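# Place wooden block on stick ring over central well

## Task

Four desks surround a square well with only floor beneath it; the well is centred at scene x = 0, y = 0 with its edges along x and y. Each desk carries one arm, mounted at about (metres, heading counter-clockwise from +x): arm1 at (+0.22, +0.56, +0.72) heading -90; arm2 at (-0.52, +0.50, +0.72) heading -90; arm3 at (-0.22, -0.56, +0.72) heading +90; arm4 at (+0.52, -0.50, +0.72) heading +90. A ring of wooden sticks already bridges the well. Set the wooden block down so its centre sits above the well's middle; block and sticks may overhang the well. Any number of arms may help. The result must stay put without a robot holding it, so finish by opening the grippers and moving the arms away.

## Robot and tools

Robot: four identical i2rt Big YAM arms named arm1, arm2, arm3 and arm4. Each has six revolute joints, a two-finger gripper and a wrist camera (arm1_cam_wrist to arm4_cam_wrist). A fixed room camera, cam_high, also looks at the scene. Reach is roughly 1.0 m from the joint1 axis. With joints 1 and 6 at zero and the hand level and pointing forward, the wrist camera rides on top of the hand and views the fingertips.

Frame: a single shared scene frame, origin on the floor, +z up. The well centre is x=0, y=0. The hand point lies midway between the fingertips; its z axis points along the fingers, and the fingers close along its y axis. No line reports foot poses.

Joints (absolute targets, radians except the gripper; tolerance for counting as reached in brackets):
- joint1_rad: -2.879 to 2.879 (0.045). Turns the arm about its base, positive counter-clockwise seen from above; 0 points the arm along its base's facing direction.
- joint2_rad: 0 to 3.141 (0.14). Shoulder; 0 has the upper arm roughly level pointing backward, increasing lifts it up and over to the front.
- joint3_rad: 0 to 3.019 (0.09). Elbow; 0 is fully folded, larger opens it.
- joint4_rad: -1.692 to 1.57 (0.055). Hand pitch, positive tips fingers up.
- joint5_rad: -1.57 to 1.57 (0.03). Sideways hand swing, positive toward the arm's right.
- joint6_rad: -2.094 to 2.094 (0.035). Hand roll, positive clockwise viewed from behind the hand.
- gripper_m: 0 to 0.093 metres (0.003), the fingertip gap. Grip force is about 50 to 62 N per pad, lower on some grippers.

Tools:
- execute_actions(actions, cameras): actions is a list holding one action or nothing. An action is an object keyed by arm name; each arm gets {"joints": {...}} with any subset of the joint names above, each an absolute target, not an offset. Every arm named starts moving at once and joints finish at their own speeds, so the hand can sweep a wide path. Any action is capped at 15 s. Example: {"arm1": {"joints": {"gripper_m": 0.05}}, "arm2": {"joints": {"joint1_rad": 0.3}}}. cameras is a list from arm1_cam_wrist, arm2_cam_wrist, arm3_cam_wrist, arm4_cam_wrist, cam_high, all; omitted, null or ["all"] gives every camera, [] none. An unknown key, camera or out-of-range value rejects the whole call and nothing moves. An empty actions list just returns state and images.
- wait(seconds): 0 to 10 s, no new command; returns the same as an empty action.
- zoom_image(camera, region): region [x0, y0, x1, y1] in pixels of that camera's latest full image, origin top-left, at most 504 by 504.
- finished_scene(scene): integer 1 or 2; ends that scene irreversibly after the last command is held, reports success and gives the next task.

Results: each robot's state, joint_positions, joint_status and images in the order listed by the "pictures" line. joint_status per joint: "off_target" means it stopped short and may still push; "contact_stop" or "time_out" means it now holds where it stopped (a timed-out joint may keep a target up to 0.375, 0.375, 0.113, 0.225, 0.075, 0.3 rad away for joints 1 to 6 and keep pushing, listed in on_its_own). "joint command not followed" with a "cause:" line means a self/inter-arm collision check blocked that arm's joint targets (gripper still acts); such joints show "not_followed" and may retry on later actions. on_its_own covers uncommanded joints; "held at" is the held target, not the position. A joint or arm left out of an action may still be driving to an older target. To relieve pushing, resend the reported position. Tiny changes may not move a joint. After a reported stop, later motion calls in the same reply are skipped.

Camera calibration lines give fisheye (wrist) or pinhole+radial (cam_high) models in OpenCV conventions, with K, D and T_world_to_cam mapping scene to camera frame; small per-scene errors exist and wrist poses inherit joint errors.

Cautions: arms do not stop on contact and can push hard; a hard squeeze between two arms ends the run, and hard hits may too. The collision check ignores fingers, gripper housings and wrist cameras, and can react late. Knocking anything out of the work area ends the scene. Avoid dropping, slipping or slamming the block, and avoid disturbing the stick ring; loose objects may get occasional brief nudges. Holding loads heats motors: MOTOR HOT warns from 85 °C, and at 100 °C an OVER-TEMPERATURE FAULT drops that arm (joints then say "limit_stop_at_motor_heat"; resend targets). The simulation runs while you compose replies, holding the last command. There are two scenes; heat partly carries over. If resuming from a summary, first send an empty execute_actions to learn the scene and task.

Each tool is called after "Call:" as name(argument=value, ...), one argument or row to a line, values as JSON.

## Session

Call:
execute_actions(
  actions=[],
)

Scene clock: 0.00 s.
Motor temperatures (°C, as the motors report them): arm1=[27 26 25 27 26 27] | arm2=[25 27 27 28 29 26] | arm3=[26 27 26 27 25 26] | arm4=[29 28 25 26 28 25]
arm1.joint_positions: joint1_rad=-0.296 joint2_rad=+0.606 joint3_rad=+1.444 joint4_rad=-1.392 joint5_rad=-0.274 joint6_rad=-0.100 gripper_m=+0.094
arm1.joint_status: not commanded
arm1.hand: x=+0.2016 y=+0.3548 z=+1.3590 quat_wxyz=(-0.372, -0.622, -0.600, +0.338) (m; scene frame)
arm2.joint_positions: joint1_rad=+0.128 joint2_rad=+0.441 joint3_rad=+1.421 joint4_rad=-1.401 joint5_rad=+0.106 joint6_rad=-0.042 gripper_m=+0.095
arm2.joint_status: not commanded
arm2.hand: x=-0.5275 y=+0.3539 z=+1.3318 quat_wxyz=(-0.368, -0.570, -0.615, +0.402) (m; scene frame)
arm3.joint_positions: joint1_rad=-0.280 joint2_rad=+0.565 joint3_rad=+1.328 joint4_rad=-1.300 joint5_rad=-0.089 joint6_rad=-0.218 gripper_m=+0.094
arm3.joint_status: not commanded
arm3.hand: x=-0.1663 y=-0.3412 z=+1.3324 quat_wxyz=(-0.407, +0.607, -0.621, -0.284) (m; scene frame)
arm4.joint_positions: joint1_rad=-0.147 joint2_rad=+0.448 joint3_rad=+1.471 joint4_rad=-1.289 joint5_rad=+0.046 joint6_rad=+0.289 gripper_m=+0.094
arm4.joint_status: not commanded
arm4.hand: x=+0.5499 y=-0.3540 z=+1.3674 quat_wxyz=(-0.413, +0.414, -0.680, -0.443) (m; scene frame)
pictures: arm1_cam_wrist, arm2_cam_wrist, arm3_cam_wrist, arm4_cam_wrist, cam_high
Images, in order (width x height): arm1_cam_wrist 504x504, arm2_cam_wrist 504x504, arm3_cam_wrist 504x504, arm4_cam_wrist 504x504, cam_high 672x504.

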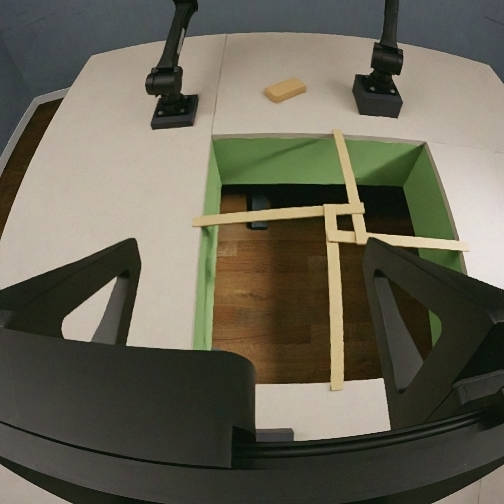

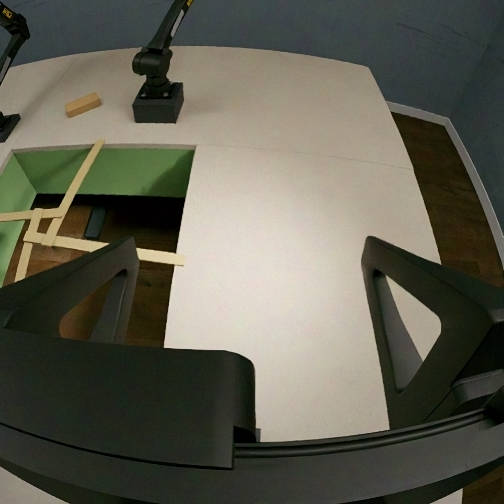

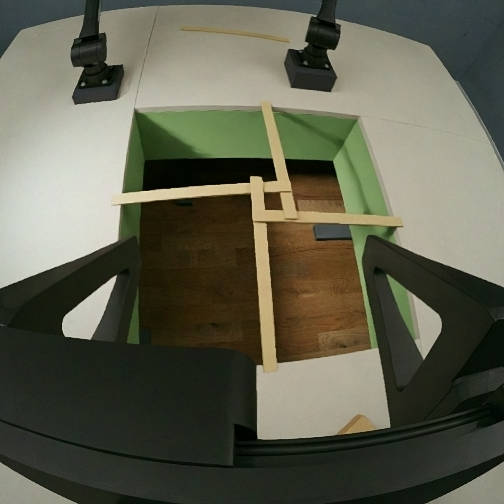

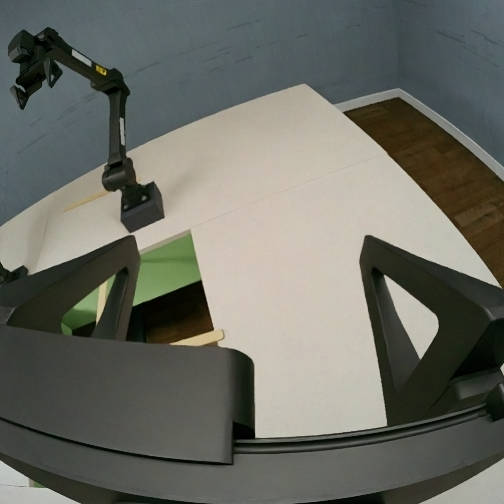

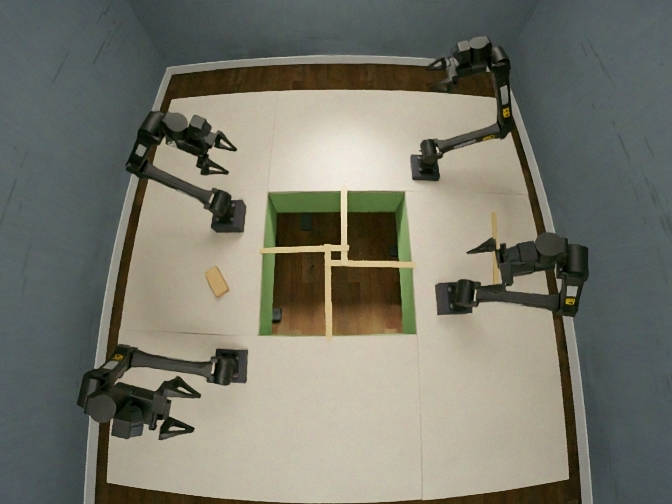

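Call:
zoom_image(
  camera="cam_high",
  region=[180, 180, 420, 360],
)

Region (180, 180, 420, 360) of cam_high's 672x504 image, scaled by 2.100, with more detail than that image has; it fills the top 378 rows of this view, and the rest is white.

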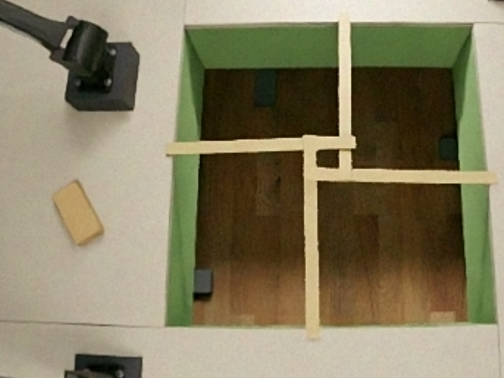

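Call:
execute_actions(
  actions=[
    {"arm3":{"joints":{"joint1_rad":-1.68,"joint2_rad":1.3,"joint3_rad":1.0,"joint4_rad":-1.27,"joint5_rad":0,"joint6_rad":-0.45}}},
  ],
  cameras=["arm3_cam_wrist"],
)

Call:
execute_actions(
  actions=[
    {"arm3":{"joints":{"joint2_rad":1.5,"joint3_rad":1.0,"joint4_rad":-1.07}}},
  ],
  cameras=["arm3_cam_wrist"],
)

Scene clock: 7.10 s.
Motor temperatures (°C, as the motors report them): arm1=[27 26 27 27 26 27] | arm2=[25 27 28 29 29 26] | arm3=[26 27 28 27 25 26] | arm4=[29 28 27 26 28 25]
arm1.joint_positions: joint1_rad=-0.296 joint2_rad=+0.606 joint3_rad=+1.444 joint4_rad=-1.392 joint5_rad=-0.274 joint6_rad=-0.100 gripper_m=+0.094
arm1.joint_status: not commanded
arm1.hand: x=+0.2016 y=+0.3548 z=+1.3590 quat_wxyz=(-0.372, -0.622, -0.600, +0.338) (m; scene frame)
arm2.joint_positions: joint1_rad=+0.128 joint2_rad=+0.441 joint3_rad=+1.421 joint4_rad=-1.401 joint5_rad=+0.106 joint6_rad=-0.042 gripper_m=+0.095
arm2.joint_status: not commanded
arm2.hand: x=-0.5275 y=+0.3539 z=+1.3318 quat_wxyz=(-0.368, -0.570, -0.615, +0.402) (m; scene frame)
arm3.joint_positions: joint1_rad=-1.680 joint2_rad=+1.294 joint3_rad=+0.996 joint4_rad=-1.277 joint5_rad=+0.000 joint6_rad=-0.436 gripper_m=+0.094
arm3.joint_status: all done
arm3.hand: x=+0.1283 y=-0.6029 z=+0.9582 quat_wxyz=(+0.002, +0.157, -0.988, -0.002) (m; scene frame)
arm4.joint_positions: joint1_rad=-0.147 joint2_rad=+0.448 joint3_rad=+1.471 joint4_rad=-1.289 joint5_rad=+0.046 joint6_rad=+0.289 gripper_m=+0.094
arm4.joint_status: not commanded
arm4.hand: x=+0.5499 y=-0.3540 z=+1.3674 quat_wxyz=(-0.413, +0.414, -0.680, -0.443) (m; scene frame)
pictures: arm3_cam_wrist
camera_calibration (this result's frames):
arm3_cam_wrist: T_world_to_cam=[[0.305708, -0.952103, -0.00654596, -0.608121], [-0.766794, -0.250272, 0.591094, -0.615717], [-0.56442, -0.175683, -0.806576, 0.861896], [0, 0, 0, 1]] pos_world=[0.200251, -0.58167, 1.05515]
Images, in order (width x height): arm3_cam_wrist 504x504.

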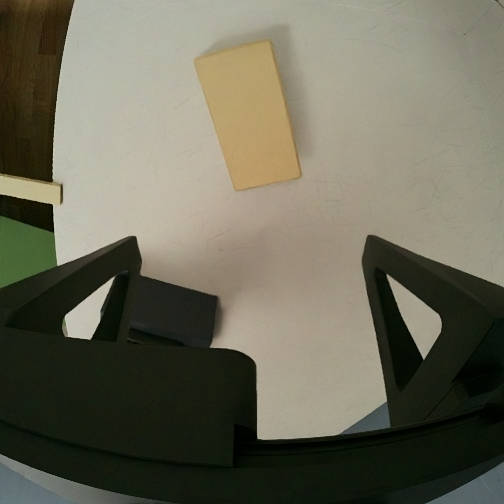

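Scene clock: 8.07 s.
Motor temperatures (°C, as the motors report them): arm1=[27 26 28 27 26 27] | arm2=[25 27 29 29 29 26] | arm3=[26 27 28 27 25 26] | arm4=[29 28 27 26 28 25]
arm1.joint_positions: joint1_rad=-0.296 joint2_rad=+0.606 joint3_rad=+1.444 joint4_rad=-1.392 joint5_rad=-0.274 joint6_rad=-0.100 gripper_m=+0.094
arm1.joint_status: not commanded
arm1.hand: x=+0.2016 y=+0.3548 z=+1.3590 quat_wxyz=(-0.372, -0.622, -0.600, +0.338) (m; scene frame)
arm2.joint_positions: joint1_rad=+0.128 joint2_rad=+0.441 joint3_rad=+1.421 joint4_rad=-1.401 joint5_rad=+0.106 joint6_rad=-0.042 gripper_m=+0.095
arm2.joint_status: not commanded
arm2.hand: x=-0.5275 y=+0.3539 z=+1.3318 quat_wxyz=(-0.368, -0.570, -0.615, +0.402) (m; scene frame)
arm3.joint_positions: joint1_rad=-1.680 joint2_rad=+1.508 joint3_rad=+0.996 joint4_rad=-1.084 joint5_rad=+0.000 joint6_rad=-0.436 gripper_m=+0.094
arm3.joint_status: all done
arm3.hand: x=+0.1726 y=-0.6082 z=+0.8828 quat_wxyz=(+0.012, +0.157, -0.988, -0.005) (m; scene frame)
arm4.joint_positions: joint1_rad=-0.147 joint2_rad=+0.448 joint3_rad=+1.471 joint4_rad=-1.289 joint5_rad=+0.046 joint6_rad=+0.289 gripper_m=+0.094
arm4.joint_status: not commanded
arm4.hand: x=+0.5499 y=-0.3540 z=+1.3674 quat_wxyz=(-0.413, +0.414, -0.680, -0.443) (m; scene frame)
pictures: arm3_cam_wrist
camera_calibration (this result's frames):
arm3_cam_wrist: T_world_to_cam=[[0.305887, -0.951942, -0.0155002, -0.619189], [-0.753987, -0.252155, 0.606565, -0.555422], [-0.581323, -0.173853, -0.794883, 0.818877], [0, 0, 0, 1]] pos_world=[0.246653, -0.58712, 0.978214]
Images, in order (width x height): arm3_cam_wrist 504x504.

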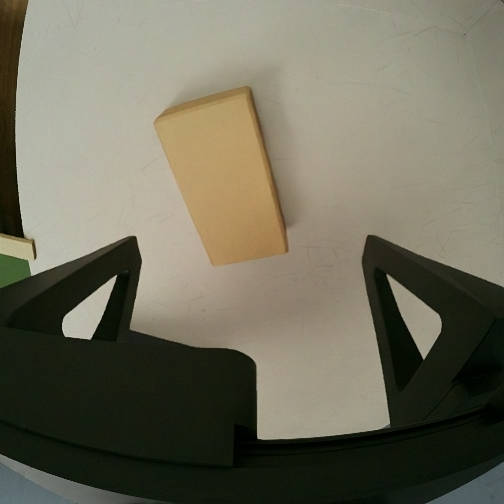

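Call:
execute_actions(
  actions=[
    {"arm3":{"joints":{"joint2_rad":1.57,"joint3_rad":0.835,"joint4_rad":-0.84,"joint6_rad":-0.7}}},
  ],
  cameras=["arm3_cam_wrist"],
)

Scene clock: 11.90 s.
Motor temperatures (°C, as the motors report them): arm1=[27 26 29 28 26 27] | arm2=[25 27 29 29 29 26] | arm3=[26 27 28 27 25 26] | arm4=[29 29 27 26 28 25]
arm1.joint_positions: joint1_rad=-0.296 joint2_rad=+0.606 joint3_rad=+1.444 joint4_rad=-1.392 joint5_rad=-0.274 joint6_rad=-0.100 gripper_m=+0.094
arm1.joint_status: not commanded
arm1.hand: x=+0.2016 y=+0.3548 z=+1.3590 quat_wxyz=(-0.372, -0.622, -0.600, +0.338) (m; scene frame)
arm2.joint_positions: joint1_rad=+0.128 joint2_rad=+0.441 joint3_rad=+1.421 joint4_rad=-1.401 joint5_rad=+0.106 joint6_rad=-0.042 gripper_m=+0.095
arm2.joint_status: not commanded
arm2.hand: x=-0.5275 y=+0.3539 z=+1.3318 quat_wxyz=(-0.368, -0.570, -0.615, +0.402) (m; scene frame)
arm3.joint_positions: joint1_rad=-1.680 joint2_rad=+1.570 joint3_rad=+0.830 joint4_rad=-0.854 joint5_rad=+0.000 joint6_rad=-0.686 gripper_m=+0.094
arm3.joint_status: all done
arm3.hand: x=+0.1458 y=-0.6047 z=+0.8087 quat_wxyz=(+0.011, +0.278, -0.960, -0.006) (m; scene frame)
arm4.joint_positions: joint1_rad=-0.147 joint2_rad=+0.448 joint3_rad=+1.471 joint4_rad=-1.289 joint5_rad=+0.046 joint6_rad=+0.289 gripper_m=+0.094
arm4.joint_status: not commanded
arm4.hand: x=+0.5499 y=-0.3540 z=+1.3674 quat_wxyz=(-0.413, +0.414, -0.680, -0.443) (m; scene frame)
pictures: arm3_cam_wrist
camera_calibration (this result's frames):
arm3_cam_wrist: T_world_to_cam=[[0.531426, -0.846879, -0.0195841, -0.574916], [-0.669736, -0.434198, 0.602433, -0.648855], [-0.518691, -0.307032, -0.797929, 0.657831], [0, 0, 0, 1]] pos_world=[0.212174, -0.566641, 0.904535]
Images, in order (width x height): arm3_cam_wrist 504x504.

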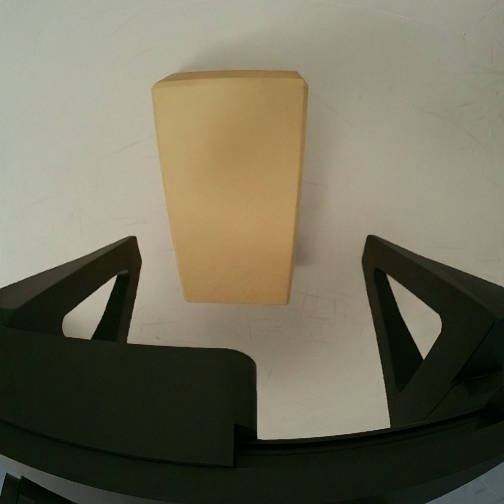

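Call:
execute_actions(
  actions=[
    {"arm3":{"joints":{"joint1_rad":-1.655,"joint2_rad":1.72,"joint3_rad":0.785,"joint4_rad":-0.64}}},
  ],
  cameras=["arm3_cam_wrist"],
)

Call:
execute_actions(
  actions=[
    {"arm3":{"joints":{"gripper_m":0.03}}},
  ],
  cameras=["arm3_cam_wrist","cam_high"],
)

Scene clock: 14.50 s.
Motor temperatures (°C, as the motors report them): arm1=[27 26 29 28 26 27] | arm2=[25 27 29 29 29 26] | arm3=[26 28 28 27 25 26] | arm4=[29 29 28 26 28 25]
arm1.joint_positions: joint1_rad=-0.296 joint2_rad=+0.606 joint3_rad=+1.444 joint4_rad=-1.392 joint5_rad=-0.274 joint6_rad=-0.100 gripper_m=+0.094
arm1.joint_status: not commanded
arm1.hand: x=+0.2016 y=+0.3548 z=+1.3590 quat_wxyz=(-0.372, -0.622, -0.600, +0.338) (m; scene frame)
arm2.joint_positions: joint1_rad=+0.128 joint2_rad=+0.441 joint3_rad=+1.421 joint4_rad=-1.401 joint5_rad=+0.106 joint6_rad=-0.042 gripper_m=+0.095
arm2.joint_status: not commanded
arm2.hand: x=-0.5275 y=+0.3539 z=+1.3318 quat_wxyz=(-0.368, -0.570, -0.615, +0.402) (m; scene frame)
arm3.joint_positions: joint1_rad=-1.662 joint2_rad=+1.724 joint3_rad=+0.786 joint4_rad=-0.655 joint5_rad=+0.000 joint6_rad=-0.687 gripper_m=+0.094
arm3.joint_status: all done
arm3.hand: x=+0.1481 y=-0.5982 z=+0.7436 quat_wxyz=(+0.010, +0.287, -0.958, -0.006) (m; scene frame)
arm4.joint_positions: joint1_rad=-0.147 joint2_rad=+0.448 joint3_rad=+1.471 joint4_rad=-1.289 joint5_rad=+0.046 joint6_rad=+0.289 gripper_m=+0.094
arm4.joint_status: not commanded
arm4.hand: x=+0.5499 y=-0.3540 z=+1.3674 quat_wxyz=(-0.413, +0.414, -0.680, -0.443) (m; scene frame)
pictures: arm3_cam_wrist
camera_calibration (this result's frames):
arm3_cam_wrist: T_world_to_cam=[[0.547188, -0.836803, -0.018608, -0.5689], [-0.662447, -0.446552, 0.601461, -0.612999], [-0.511613, -0.316786, -0.798686, 0.602663], [0, 0, 0, 1]] pos_world=[0.213546, -0.558878, 0.839446]
Images, in order (width x height): arm3_cam_wrist 504x504.

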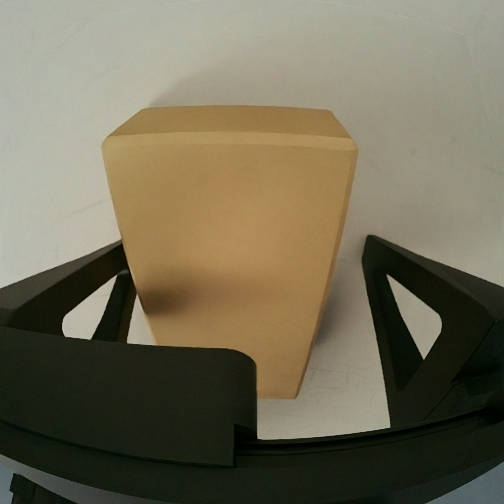

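Scene clock: 15.13 s.
Motor temperatures (°C, as the motors report them): arm1=[27 26 29 28 26 27] | arm2=[25 27 30 29 29 26] | arm3=[26 28 28 27 25 26] | arm4=[29 29 28 26 28 25]
arm1.joint_positions: joint1_rad=-0.296 joint2_rad=+0.606 joint3_rad=+1.444 joint4_rad=-1.392 joint5_rad=-0.274 joint6_rad=-0.100 gripper_m=+0.094
arm1.joint_status: not commanded
arm1.hand: x=+0.2016 y=+0.3548 z=+1.3590 quat_wxyz=(-0.372, -0.622, -0.600, +0.338) (m; scene frame)
arm2.joint_positions: joint1_rad=+0.128 joint2_rad=+0.441 joint3_rad=+1.421 joint4_rad=-1.401 joint5_rad=+0.106 joint6_rad=-0.042 gripper_m=+0.095
arm2.joint_status: not commanded
arm2.hand: x=-0.5275 y=+0.3539 z=+1.3318 quat_wxyz=(-0.368, -0.570, -0.615, +0.402) (m; scene frame)
arm3.joint_positions: joint1_rad=-1.662 joint2_rad=+1.724 joint3_rad=+0.786 joint4_rad=-0.653 joint5_rad=-0.002 joint6_rad=-0.688 gripper_m=+0.069
arm3.joint_status: gripper_m off_target (ended at +0.069, target +0.030)
arm3.hand: x=+0.1488 y=-0.5979 z=+0.7435 quat_wxyz=(+0.008, +0.288, -0.958, -0.006) (m; scene frame)
arm4.joint_positions: joint1_rad=-0.147 joint2_rad=+0.448 joint3_rad=+1.471 joint4_rad=-1.289 joint5_rad=+0.046 joint6_rad=+0.289 gripper_m=+0.094
arm4.joint_status: not commanded
arm4.hand: x=+0.5499 y=-0.3540 z=+1.3674 quat_wxyz=(-0.413, +0.414, -0.680, -0.443) (m; scene frame)
pictures: arm3_cam_wrist, cam_high
camera_calibration (this result's frames):
arm3_cam_wrist: T_world_to_cam=[[0.548484, -0.835965, -0.0181211, -0.569056], [-0.663475, -0.448297, 0.599024, -0.611461], [-0.508887, -0.316532, -0.800526, 0.604227], [0, 0, 0, 1]] pos_world=[0.213912, -0.55857, 0.839667]
Images, in order (width x height): arm3_cam_wrist 504x504, cam_high 672x504.

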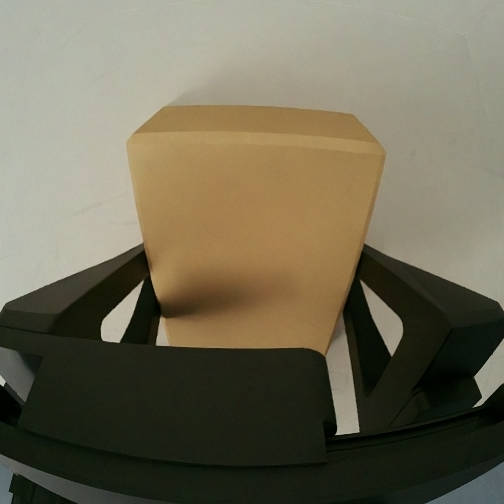

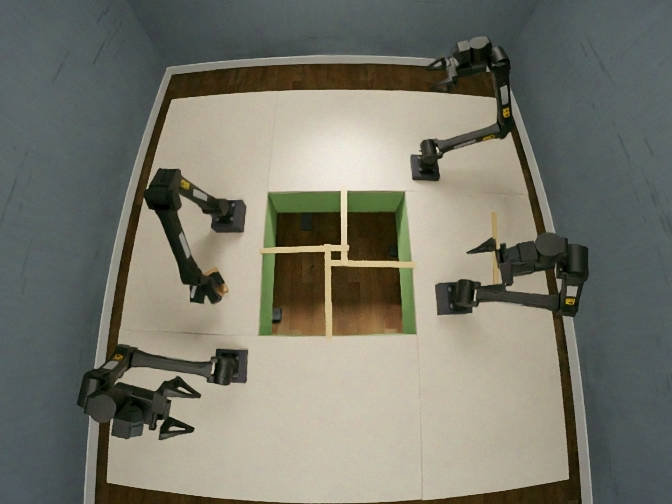

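Call:
execute_actions(
  actions=[
    {"arm3":{"joints":{"joint2_rad":1.45,"joint3_rad":0.95,"joint4_rad":-1.06}}},
  ],
  cameras=[],
)

Call:
execute_actions(
  actions=[
    {"arm3":{"joints":{"joint1_rad":-0.375,"joint6_rad":-0.375,"joint2_rad":1.8,"joint3_rad":1.606,"joint4_rad":-1.36}}},
  ],
  cameras=[],
)

Call:
execute_actions(
  actions=[
    {"arm3":{"joints":{"joint2_rad":2.04,"joint4_rad":-1.125}}},
  ],
  cameras=["arm3_cam_wrist","cam_high"],
)

Scene clock: 19.03 s.
Motor temperatures (°C, as the motors report them): arm1=[27 26 30 28 26 27] | arm2=[25 27 30 29 29 26] | arm3=[26 28 28 27 25 26] | arm4=[29 29 28 26 28 25]
arm1.joint_positions: joint1_rad=-0.296 joint2_rad=+0.606 joint3_rad=+1.444 joint4_rad=-1.392 joint5_rad=-0.274 joint6_rad=-0.100 gripper_m=+0.094
arm1.joint_status: not commanded
arm1.hand: x=+0.2016 y=+0.3548 z=+1.3590 quat_wxyz=(-0.372, -0.622, -0.600, +0.338) (m; scene frame)
arm2.joint_positions: joint1_rad=+0.128 joint2_rad=+0.441 joint3_rad=+1.421 joint4_rad=-1.401 joint5_rad=+0.106 joint6_rad=-0.042 gripper_m=+0.095
arm2.joint_status: not commanded
arm2.hand: x=-0.5275 y=+0.3539 z=+1.3318 quat_wxyz=(-0.368, -0.570, -0.615, +0.402) (m; scene frame)
arm3.joint_positions: joint1_rad=-1.662 joint2_rad=+1.446 joint3_rad=+0.932 joint4_rad=-1.046 joint5_rad=-0.002 joint6_rad=-0.688 gripper_m=+0.069
arm3.joint_status: all done
arm3.hand: x=+0.1586 y=-0.5992 z=+0.8841 quat_wxyz=(-0.006, +0.288, -0.958, +0.000) (m; scene frame)
arm4.joint_positions: joint1_rad=-0.147 joint2_rad=+0.448 joint3_rad=+1.471 joint4_rad=-1.289 joint5_rad=+0.046 joint6_rad=+0.289 gripper_m=+0.094
arm4.joint_status: not commanded
arm4.hand: x=+0.5499 y=-0.3540 z=+1.3674 quat_wxyz=(-0.413, +0.414, -0.680, -0.443) (m; scene frame)
pictures: none
No camera images: the call's "cameras" was empty. Leave "cameras" out to get every camera's image.

Scene clock: 20.83 s.
Motor temperatures (°C, as the motors report them): arm1=[27 26 30 28 26 27] | arm2=[25 27 30 29 29 26] | arm3=[26 28 29 27 25 26] | arm4=[29 29 28 26 28 25]
arm1.joint_positions: joint1_rad=-0.296 joint2_rad=+0.606 joint3_rad=+1.444 joint4_rad=-1.392 joint5_rad=-0.274 joint6_rad=-0.100 gripper_m=+0.094
arm1.joint_status: not commanded
arm1.hand: x=+0.2016 y=+0.3548 z=+1.3590 quat_wxyz=(-0.372, -0.622, -0.600, +0.338) (m; scene frame)
arm2.joint_positions: joint1_rad=+0.128 joint2_rad=+0.441 joint3_rad=+1.421 joint4_rad=-1.401 joint5_rad=+0.106 joint6_rad=-0.042 gripper_m=+0.095
arm2.joint_status: not commanded
arm2.hand: x=-0.5275 y=+0.3539 z=+1.3318 quat_wxyz=(-0.368, -0.570, -0.615, +0.402) (m; scene frame)
arm3.joint_positions: joint1_rad=-0.367 joint2_rad=+1.818 joint3_rad=+1.580 joint4_rad=-1.345 joint5_rad=-0.003 joint6_rad=-0.389 gripper_m=+0.069
arm3.joint_status: all done
arm3.hand: x=-0.0141 y=-0.0508 z=+0.9495 quat_wxyz=(+0.005, +0.711, -0.704, +0.000) (m; scene frame)
arm4.joint_positions: joint1_rad=-0.147 joint2_rad=+0.448 joint3_rad=+1.471 joint4_rad=-1.289 joint5_rad=+0.046 joint6_rad=+0.289 gripper_m=+0.094
arm4.joint_status: not commanded
arm4.hand: x=+0.5499 y=-0.3540 z=+1.3674 quat_wxyz=(-0.413, +0.414, -0.680, -0.443) (m; scene frame)
pictures: none
No camera images: the call's "cameras" was empty. Leave "cameras" out to get every camera's image.

Scene clock: 22.10 s.
Motor temperatures (°C, as the motors report them): arm1=[27 26 30 28 26 27] | arm2=[25 27 30 29 29 26] | arm3=[26 29 29 27 25 26] | arm4=[29 29 28 26 28 25]
arm1.joint_positions: joint1_rad=-0.296 joint2_rad=+0.606 joint3_rad=+1.444 joint4_rad=-1.392 joint5_rad=-0.274 joint6_rad=-0.100 gripper_m=+0.094
arm1.joint_status: not commanded
arm1.hand: x=+0.2016 y=+0.3548 z=+1.3590 quat_wxyz=(-0.372, -0.622, -0.600, +0.338) (m; scene frame)
arm2.joint_positions: joint1_rad=+0.128 joint2_rad=+0.441 joint3_rad=+1.421 joint4_rad=-1.401 joint5_rad=+0.106 joint6_rad=-0.042 gripper_m=+0.095
arm2.joint_status: not commanded
arm2.hand: x=-0.5275 y=+0.3539 z=+1.3318 quat_wxyz=(-0.368, -0.570, -0.615, +0.402) (m; scene frame)
arm3.joint_positions: joint1_rad=-0.367 joint2_rad=+2.047 joint3_rad=+1.580 joint4_rad=-1.136 joint5_rad=-0.003 joint6_rad=-0.388 gripper_m=+0.069
arm3.joint_status: all done
arm3.hand: x=+0.0010 y=-0.0132 z=+0.8222 quat_wxyz=(+0.015, +0.710, -0.704, +0.004) (m; scene frame)
arm4.joint_positions: joint1_rad=-0.147 joint2_rad=+0.448 joint3_rad=+1.471 joint4_rad=-1.289 joint5_rad=+0.046 joint6_rad=+0.289 gripper_m=+0.094
arm4.joint_status: not commanded
arm4.hand: x=+0.5499 y=-0.3540 z=+1.3674 quat_wxyz=(-0.413, +0.414, -0.680, -0.443) (m; scene frame)
pictures: arm3_cam_wrist, cam_high
camera_calibration (this result's frames):
arm3_cam_wrist: T_world_to_cam=[[0.999845, 0.00496345, -0.0168945, 0.0118748], [0.0142494, -0.791735, 0.610698, -0.509336], [-0.0103448, -0.610845, -0.791683, 0.765459], [0, 0, 0, 1]] pos_world=[0.00330328, 0.0642586, 0.917252]
Images, in order (width x height): arm3_cam_wrist 504x504, cam_high 672x504.

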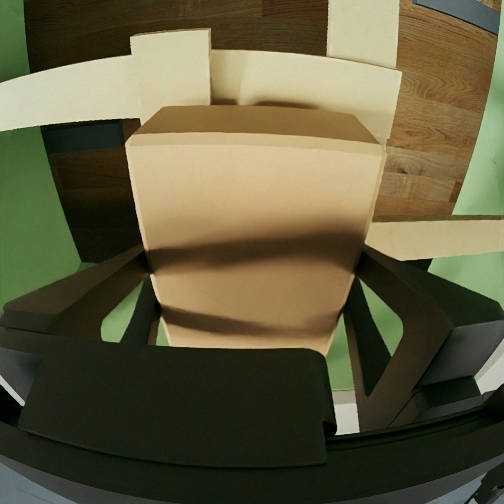

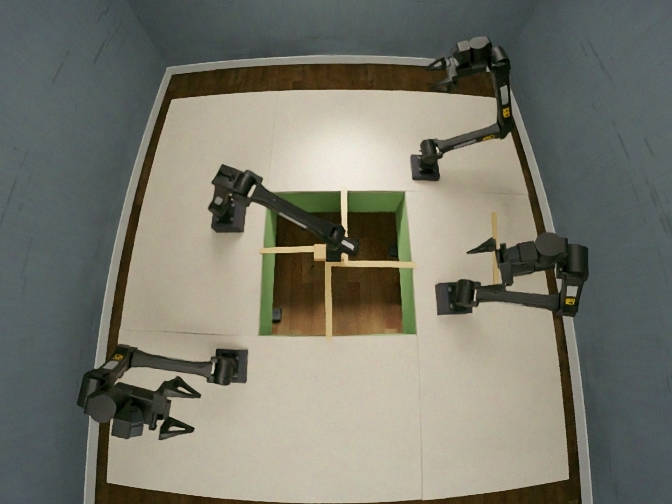

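Call:
execute_actions(
  actions=[
    {"arm3":{"joints":{"joint1_rad":-0.35,"joint2_rad":2.14,"joint3_rad":1.68,"joint4_rad":-1.08}}},
  ],
  cameras=["arm3_cam_wrist","arm1_cam_wrist"],
)

Call:
zoom_image(
  camera="arm1_cam_wrist",
  region=[270, 130, 430, 290],
)

Scene clock: 24.20 s.
Motor temperatures (°C, as the motors report them): arm1=[27 26 31 28 26 27] | arm2=[25 27 30 29 29 26] | arm3=[26 29 30 27 25 26] | arm4=[29 29 29 26 28 25]
arm1.joint_positions: joint1_rad=-0.296 joint2_rad=+0.606 joint3_rad=+1.444 joint4_rad=-1.392 joint5_rad=-0.274 joint6_rad=-0.100 gripper_m=+0.094
arm1.joint_status: not commanded
arm1.hand: x=+0.2016 y=+0.3548 z=+1.3590 quat_wxyz=(-0.372, -0.622, -0.600, +0.338) (m; scene frame)
arm2.joint_positions: joint1_rad=+0.128 joint2_rad=+0.441 joint3_rad=+1.421 joint4_rad=-1.401 joint5_rad=+0.106 joint6_rad=-0.042 gripper_m=+0.095
arm2.joint_status: not commanded
arm2.hand: x=-0.5275 y=+0.3539 z=+1.3318 quat_wxyz=(-0.368, -0.570, -0.615, +0.402) (m; scene frame)
arm3.joint_positions: joint1_rad=-0.359 joint2_rad=+2.107 joint3_rad=+1.646 joint4_rad=-1.094 joint5_rad=-0.001 joint6_rad=-0.388 gripper_m=+0.069
arm3.joint_status: all done
arm3.hand: x=+0.0080 y=+0.0174 z=+0.8102 quat_wxyz=(-0.008, +0.713, -0.701, -0.005) (m; scene frame)
arm4.joint_positions: joint1_rad=-0.147 joint2_rad=+0.448 joint3_rad=+1.471 joint4_rad=-1.289 joint5_rad=+0.046 joint6_rad=+0.289 gripper_m=+0.094
arm4.joint_status: not commanded
arm4.hand: x=+0.5499 y=-0.3540 z=+1.3674 quat_wxyz=(-0.413, +0.414, -0.680, -0.443) (m; scene frame)
pictures: arm1_cam_wrist, arm3_cam_wrist
camera_calibration (this result's frames):
arm3_cam_wrist: T_world_to_cam=[[0.999918, 0.0125056, 0.00276971, -0.0115858], [0.00864944, -0.81874, 0.574099, -0.447696], [0.00944711, -0.574028, -0.818781, 0.795812], [0, 0, 0, 1]] pos_world=[0.007939, 0.0904159, 0.90865]
Images, in order (width x height): arm1_cam_wrist 504x504, arm3_cam_wrist 504x504.

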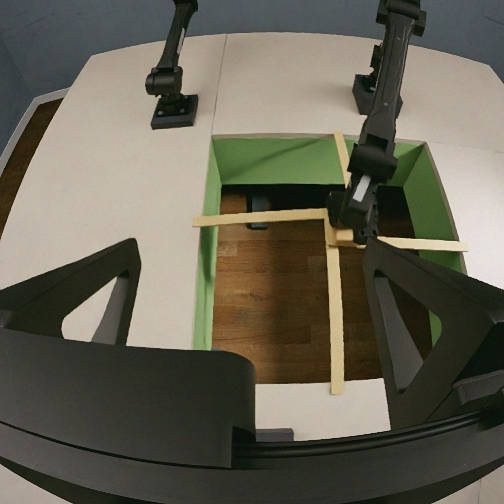

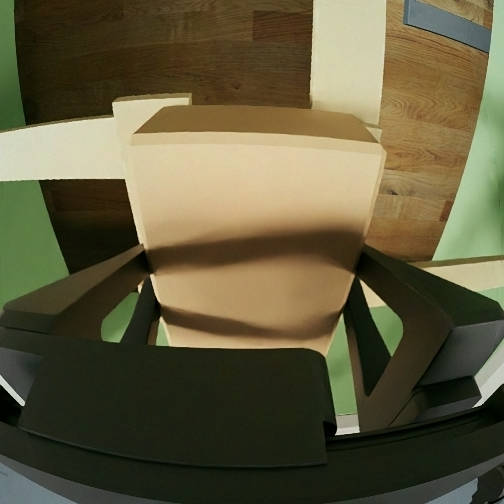

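Region (270, 130, 430, 290) of arm1_cam_wrist's 504x504 image, scaled by 3.150, with more detail than that image has.

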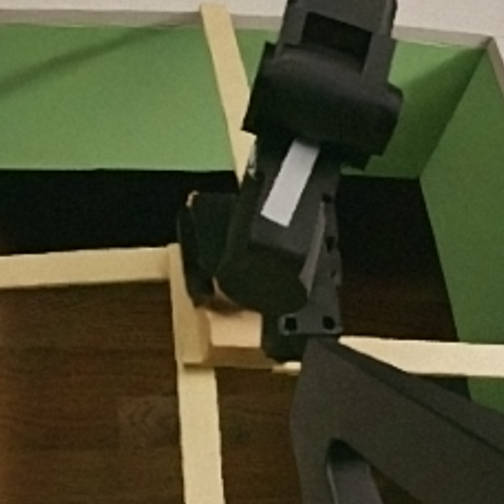

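Call:
execute_actions(
  actions=[
    {"arm3":{"joints":{"joint1_rad":-0.335,"joint2_rad":2.175,"joint4_rad":-1.06}}},
  ],
  cameras=["arm3_cam_wrist"],
)

Scene clock: 26.03 s.
Motor temperatures (°C, as the motors report them): arm1=[27 26 31 28 26 27] | arm2=[25 27 30 29 29 26] | arm3=[26 29 30 27 25 26] | arm4=[29 29 29 26 28 25]
arm1.joint_positions: joint1_rad=-0.296 joint2_rad=+0.606 joint3_rad=+1.444 joint4_rad=-1.392 joint5_rad=-0.274 joint6_rad=-0.100 gripper_m=+0.094
arm1.joint_status: not commanded
arm1.hand: x=+0.2016 y=+0.3548 z=+1.3590 quat_wxyz=(-0.372, -0.622, -0.600, +0.338) (m; scene frame)
arm2.joint_positions: joint1_rad=+0.128 joint2_rad=+0.441 joint3_rad=+1.421 joint4_rad=-1.401 joint5_rad=+0.106 joint6_rad=-0.042 gripper_m=+0.095
arm2.joint_status: not commanded
arm2.hand: x=-0.5275 y=+0.3539 z=+1.3318 quat_wxyz=(-0.368, -0.570, -0.615, +0.402) (m; scene frame)
arm3.joint_positions: joint1_rad=-0.356 joint2_rad=+2.112 joint3_rad=+1.649 joint4_rad=-1.089 joint5_rad=+0.003 joint6_rad=-0.385 gripper_m=+0.069
arm3.joint_status: all done
arm3.hand: x=+0.0076 y=+0.0197 z=+0.8082 quat_wxyz=(-0.010, +0.713, -0.701, -0.003) (m; scene frame)
arm4.joint_positions: joint1_rad=-0.147 joint2_rad=+0.448 joint3_rad=+1.471 joint4_rad=-1.289 joint5_rad=+0.046 joint6_rad=+0.289 gripper_m=+0.094
arm4.joint_status: not commanded
arm4.hand: x=+0.5499 y=-0.3540 z=+1.3674 quat_wxyz=(-0.413, +0.414, -0.680, -0.443) (m; scene frame)
pictures: arm3_cam_wrist
camera_calibration (this result's frames):
arm3_cam_wrist: T_world_to_cam=[[0.999883, 0.0131745, 0.00776516, -0.0152802], [0.00634765, -0.819507, 0.573034, -0.443801], [0.013913, -0.572917, -0.819495, 0.796018], [0, 0, 0, 1]] pos_world=[0.00702044, 0.0925556, 0.906764]
Images, in order (width x height): arm3_cam_wrist 504x504.

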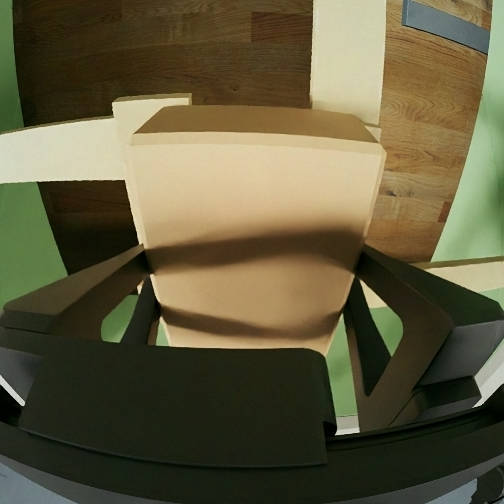

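Call:
execute_actions(
  actions=[
    {"arm3":{"joints":{"joint1_rad":-0.356,"joint2_rad":2.11,"joint4_rad":-1.089,"gripper_m":0.093}}},
  ],
  cameras=["arm3_cam_wrist"],
)

Call:
execute_actions(
  actions=[
    {"arm3":{"joints":{"joint2_rad":1.2}}},
  ],
  cameras=["cam_high"],
)

Call:
zoom_image(
  camera="cam_high",
  region=[280, 200, 400, 320],
)

Scene clock: 28.33 s.
Motor temperatures (°C, as the motors report them): arm1=[27 26 31 28 26 27] | arm2=[25 27 31 29 29 26] | arm3=[26 29 30 27 25 26] | arm4=[29 29 29 26 28 25]
arm1.joint_positions: joint1_rad=-0.296 joint2_rad=+0.606 joint3_rad=+1.444 joint4_rad=-1.392 joint5_rad=-0.274 joint6_rad=-0.100 gripper_m=+0.094
arm1.joint_status: not commanded
arm1.hand: x=+0.2016 y=+0.3548 z=+1.3590 quat_wxyz=(-0.372, -0.622, -0.600, +0.338) (m; scene frame)
arm2.joint_positions: joint1_rad=+0.128 joint2_rad=+0.441 joint3_rad=+1.421 joint4_rad=-1.401 joint5_rad=+0.106 joint6_rad=-0.042 gripper_m=+0.095
arm2.joint_status: not commanded
arm2.hand: x=-0.5275 y=+0.3539 z=+1.3318 quat_wxyz=(-0.368, -0.570, -0.615, +0.402) (m; scene frame)
arm3.joint_positions: joint1_rad=-0.356 joint2_rad=+2.110 joint3_rad=+1.649 joint4_rad=-1.089 joint5_rad=+0.003 joint6_rad=-0.385 gripper_m=+0.093
arm3.joint_status: all done
arm3.hand: x=+0.0077 y=+0.0199 z=+0.8093 quat_wxyz=(-0.011, +0.713, -0.701, -0.004) (m; scene frame)
arm4.joint_positions: joint1_rad=-0.147 joint2_rad=+0.448 joint3_rad=+1.471 joint4_rad=-1.289 joint5_rad=+0.046 joint6_rad=+0.289 gripper_m=+0.094
arm4.joint_status: not commanded
arm4.hand: x=+0.5499 y=-0.3540 z=+1.3674 quat_wxyz=(-0.413, +0.414, -0.680, -0.443) (m; scene frame)
pictures: arm3_cam_wrist
camera_calibration (this result's frames):
arm3_cam_wrist: T_world_to_cam=[[0.999878, 0.0131588, 0.00847501, -0.0159525], [0.00595369, -0.820526, 0.571579, -0.443075], [0.0144752, -0.571458, -0.820504, 0.797864], [0, 0, 0, 1]] pos_world=[0.00703924, 0.0926019, 0.908038]
Images, in order (width x height): arm3_cam_wrist 504x504.

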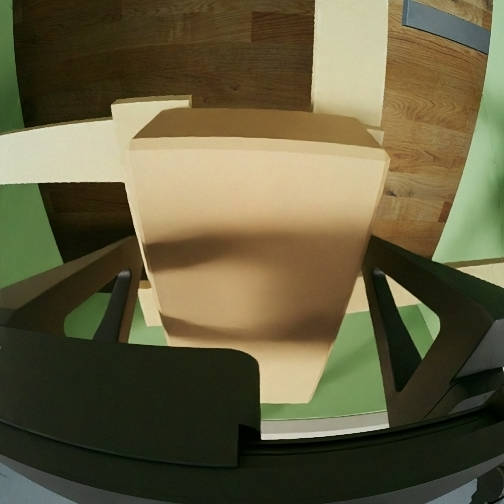

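Scene clock: 30.13 s.
Motor temperatures (°C, as the motors report them): arm1=[27 26 31 28 26 27] | arm2=[25 27 31 29 29 26] | arm3=[26 30 31 27 25 26] | arm4=[29 29 29 26 28 25]
arm1.joint_positions: joint1_rad=-0.296 joint2_rad=+0.606 joint3_rad=+1.444 joint4_rad=-1.392 joint5_rad=-0.274 joint6_rad=-0.100 gripper_m=+0.094
arm1.joint_status: not commanded
arm1.hand: x=+0.2016 y=+0.3548 z=+1.3590 quat_wxyz=(-0.372, -0.622, -0.600, +0.338) (m; scene frame)
arm2.joint_positions: joint1_rad=+0.128 joint2_rad=+0.441 joint3_rad=+1.421 joint4_rad=-1.401 joint5_rad=+0.106 joint6_rad=-0.042 gripper_m=+0.095
arm2.joint_status: not commanded
arm2.hand: x=-0.5275 y=+0.3539 z=+1.3318 quat_wxyz=(-0.368, -0.570, -0.615, +0.402) (m; scene frame)
arm3.joint_positions: joint1_rad=-0.356 joint2_rad=+1.201 joint3_rad=+1.673 joint4_rad=-1.089 joint5_rad=+0.003 joint6_rad=-0.385 gripper_m=+0.093
arm3.joint_status: all done
arm3.hand: x=-0.0403 y=-0.1054 z=+1.3440 quat_wxyz=(-0.423, +0.632, -0.623, -0.182) (m; scene frame)
arm4.joint_positions: joint1_rad=-0.147 joint2_rad=+0.448 joint3_rad=+1.471 joint4_rad=-1.289 joint5_rad=+0.046 joint6_rad=+0.289 gripper_m=+0.094
arm4.joint_status: not commanded
arm4.hand: x=+0.5499 y=-0.3540 z=+1.3674 quat_wxyz=(-0.413, +0.414, -0.680, -0.443) (m; scene frame)
pictures: cam_high
Images, in order (width x height): cam_high 672x504.

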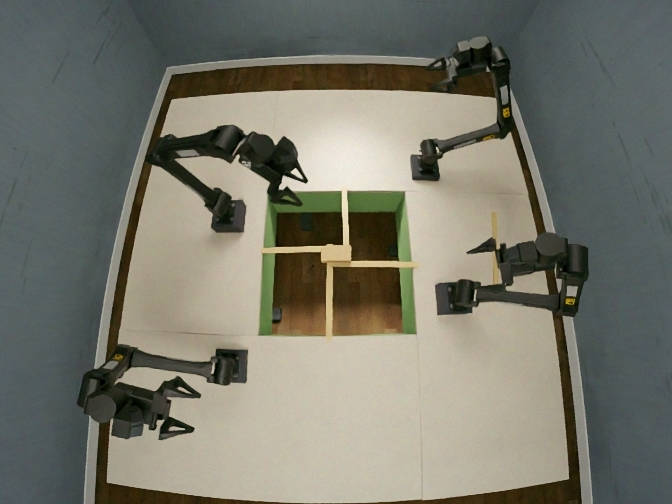

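Region (280, 200, 400, 320) of cam_high's 672x504 image, scaled by 4.200, with more detail than that image has.

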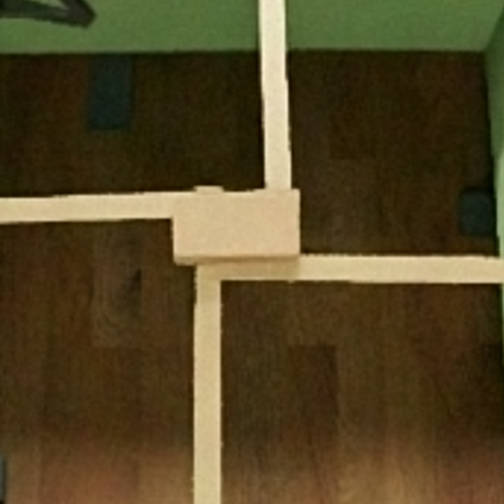

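Call:
finished_scene(
  scene=1,
)

The scene is finished: the task was done.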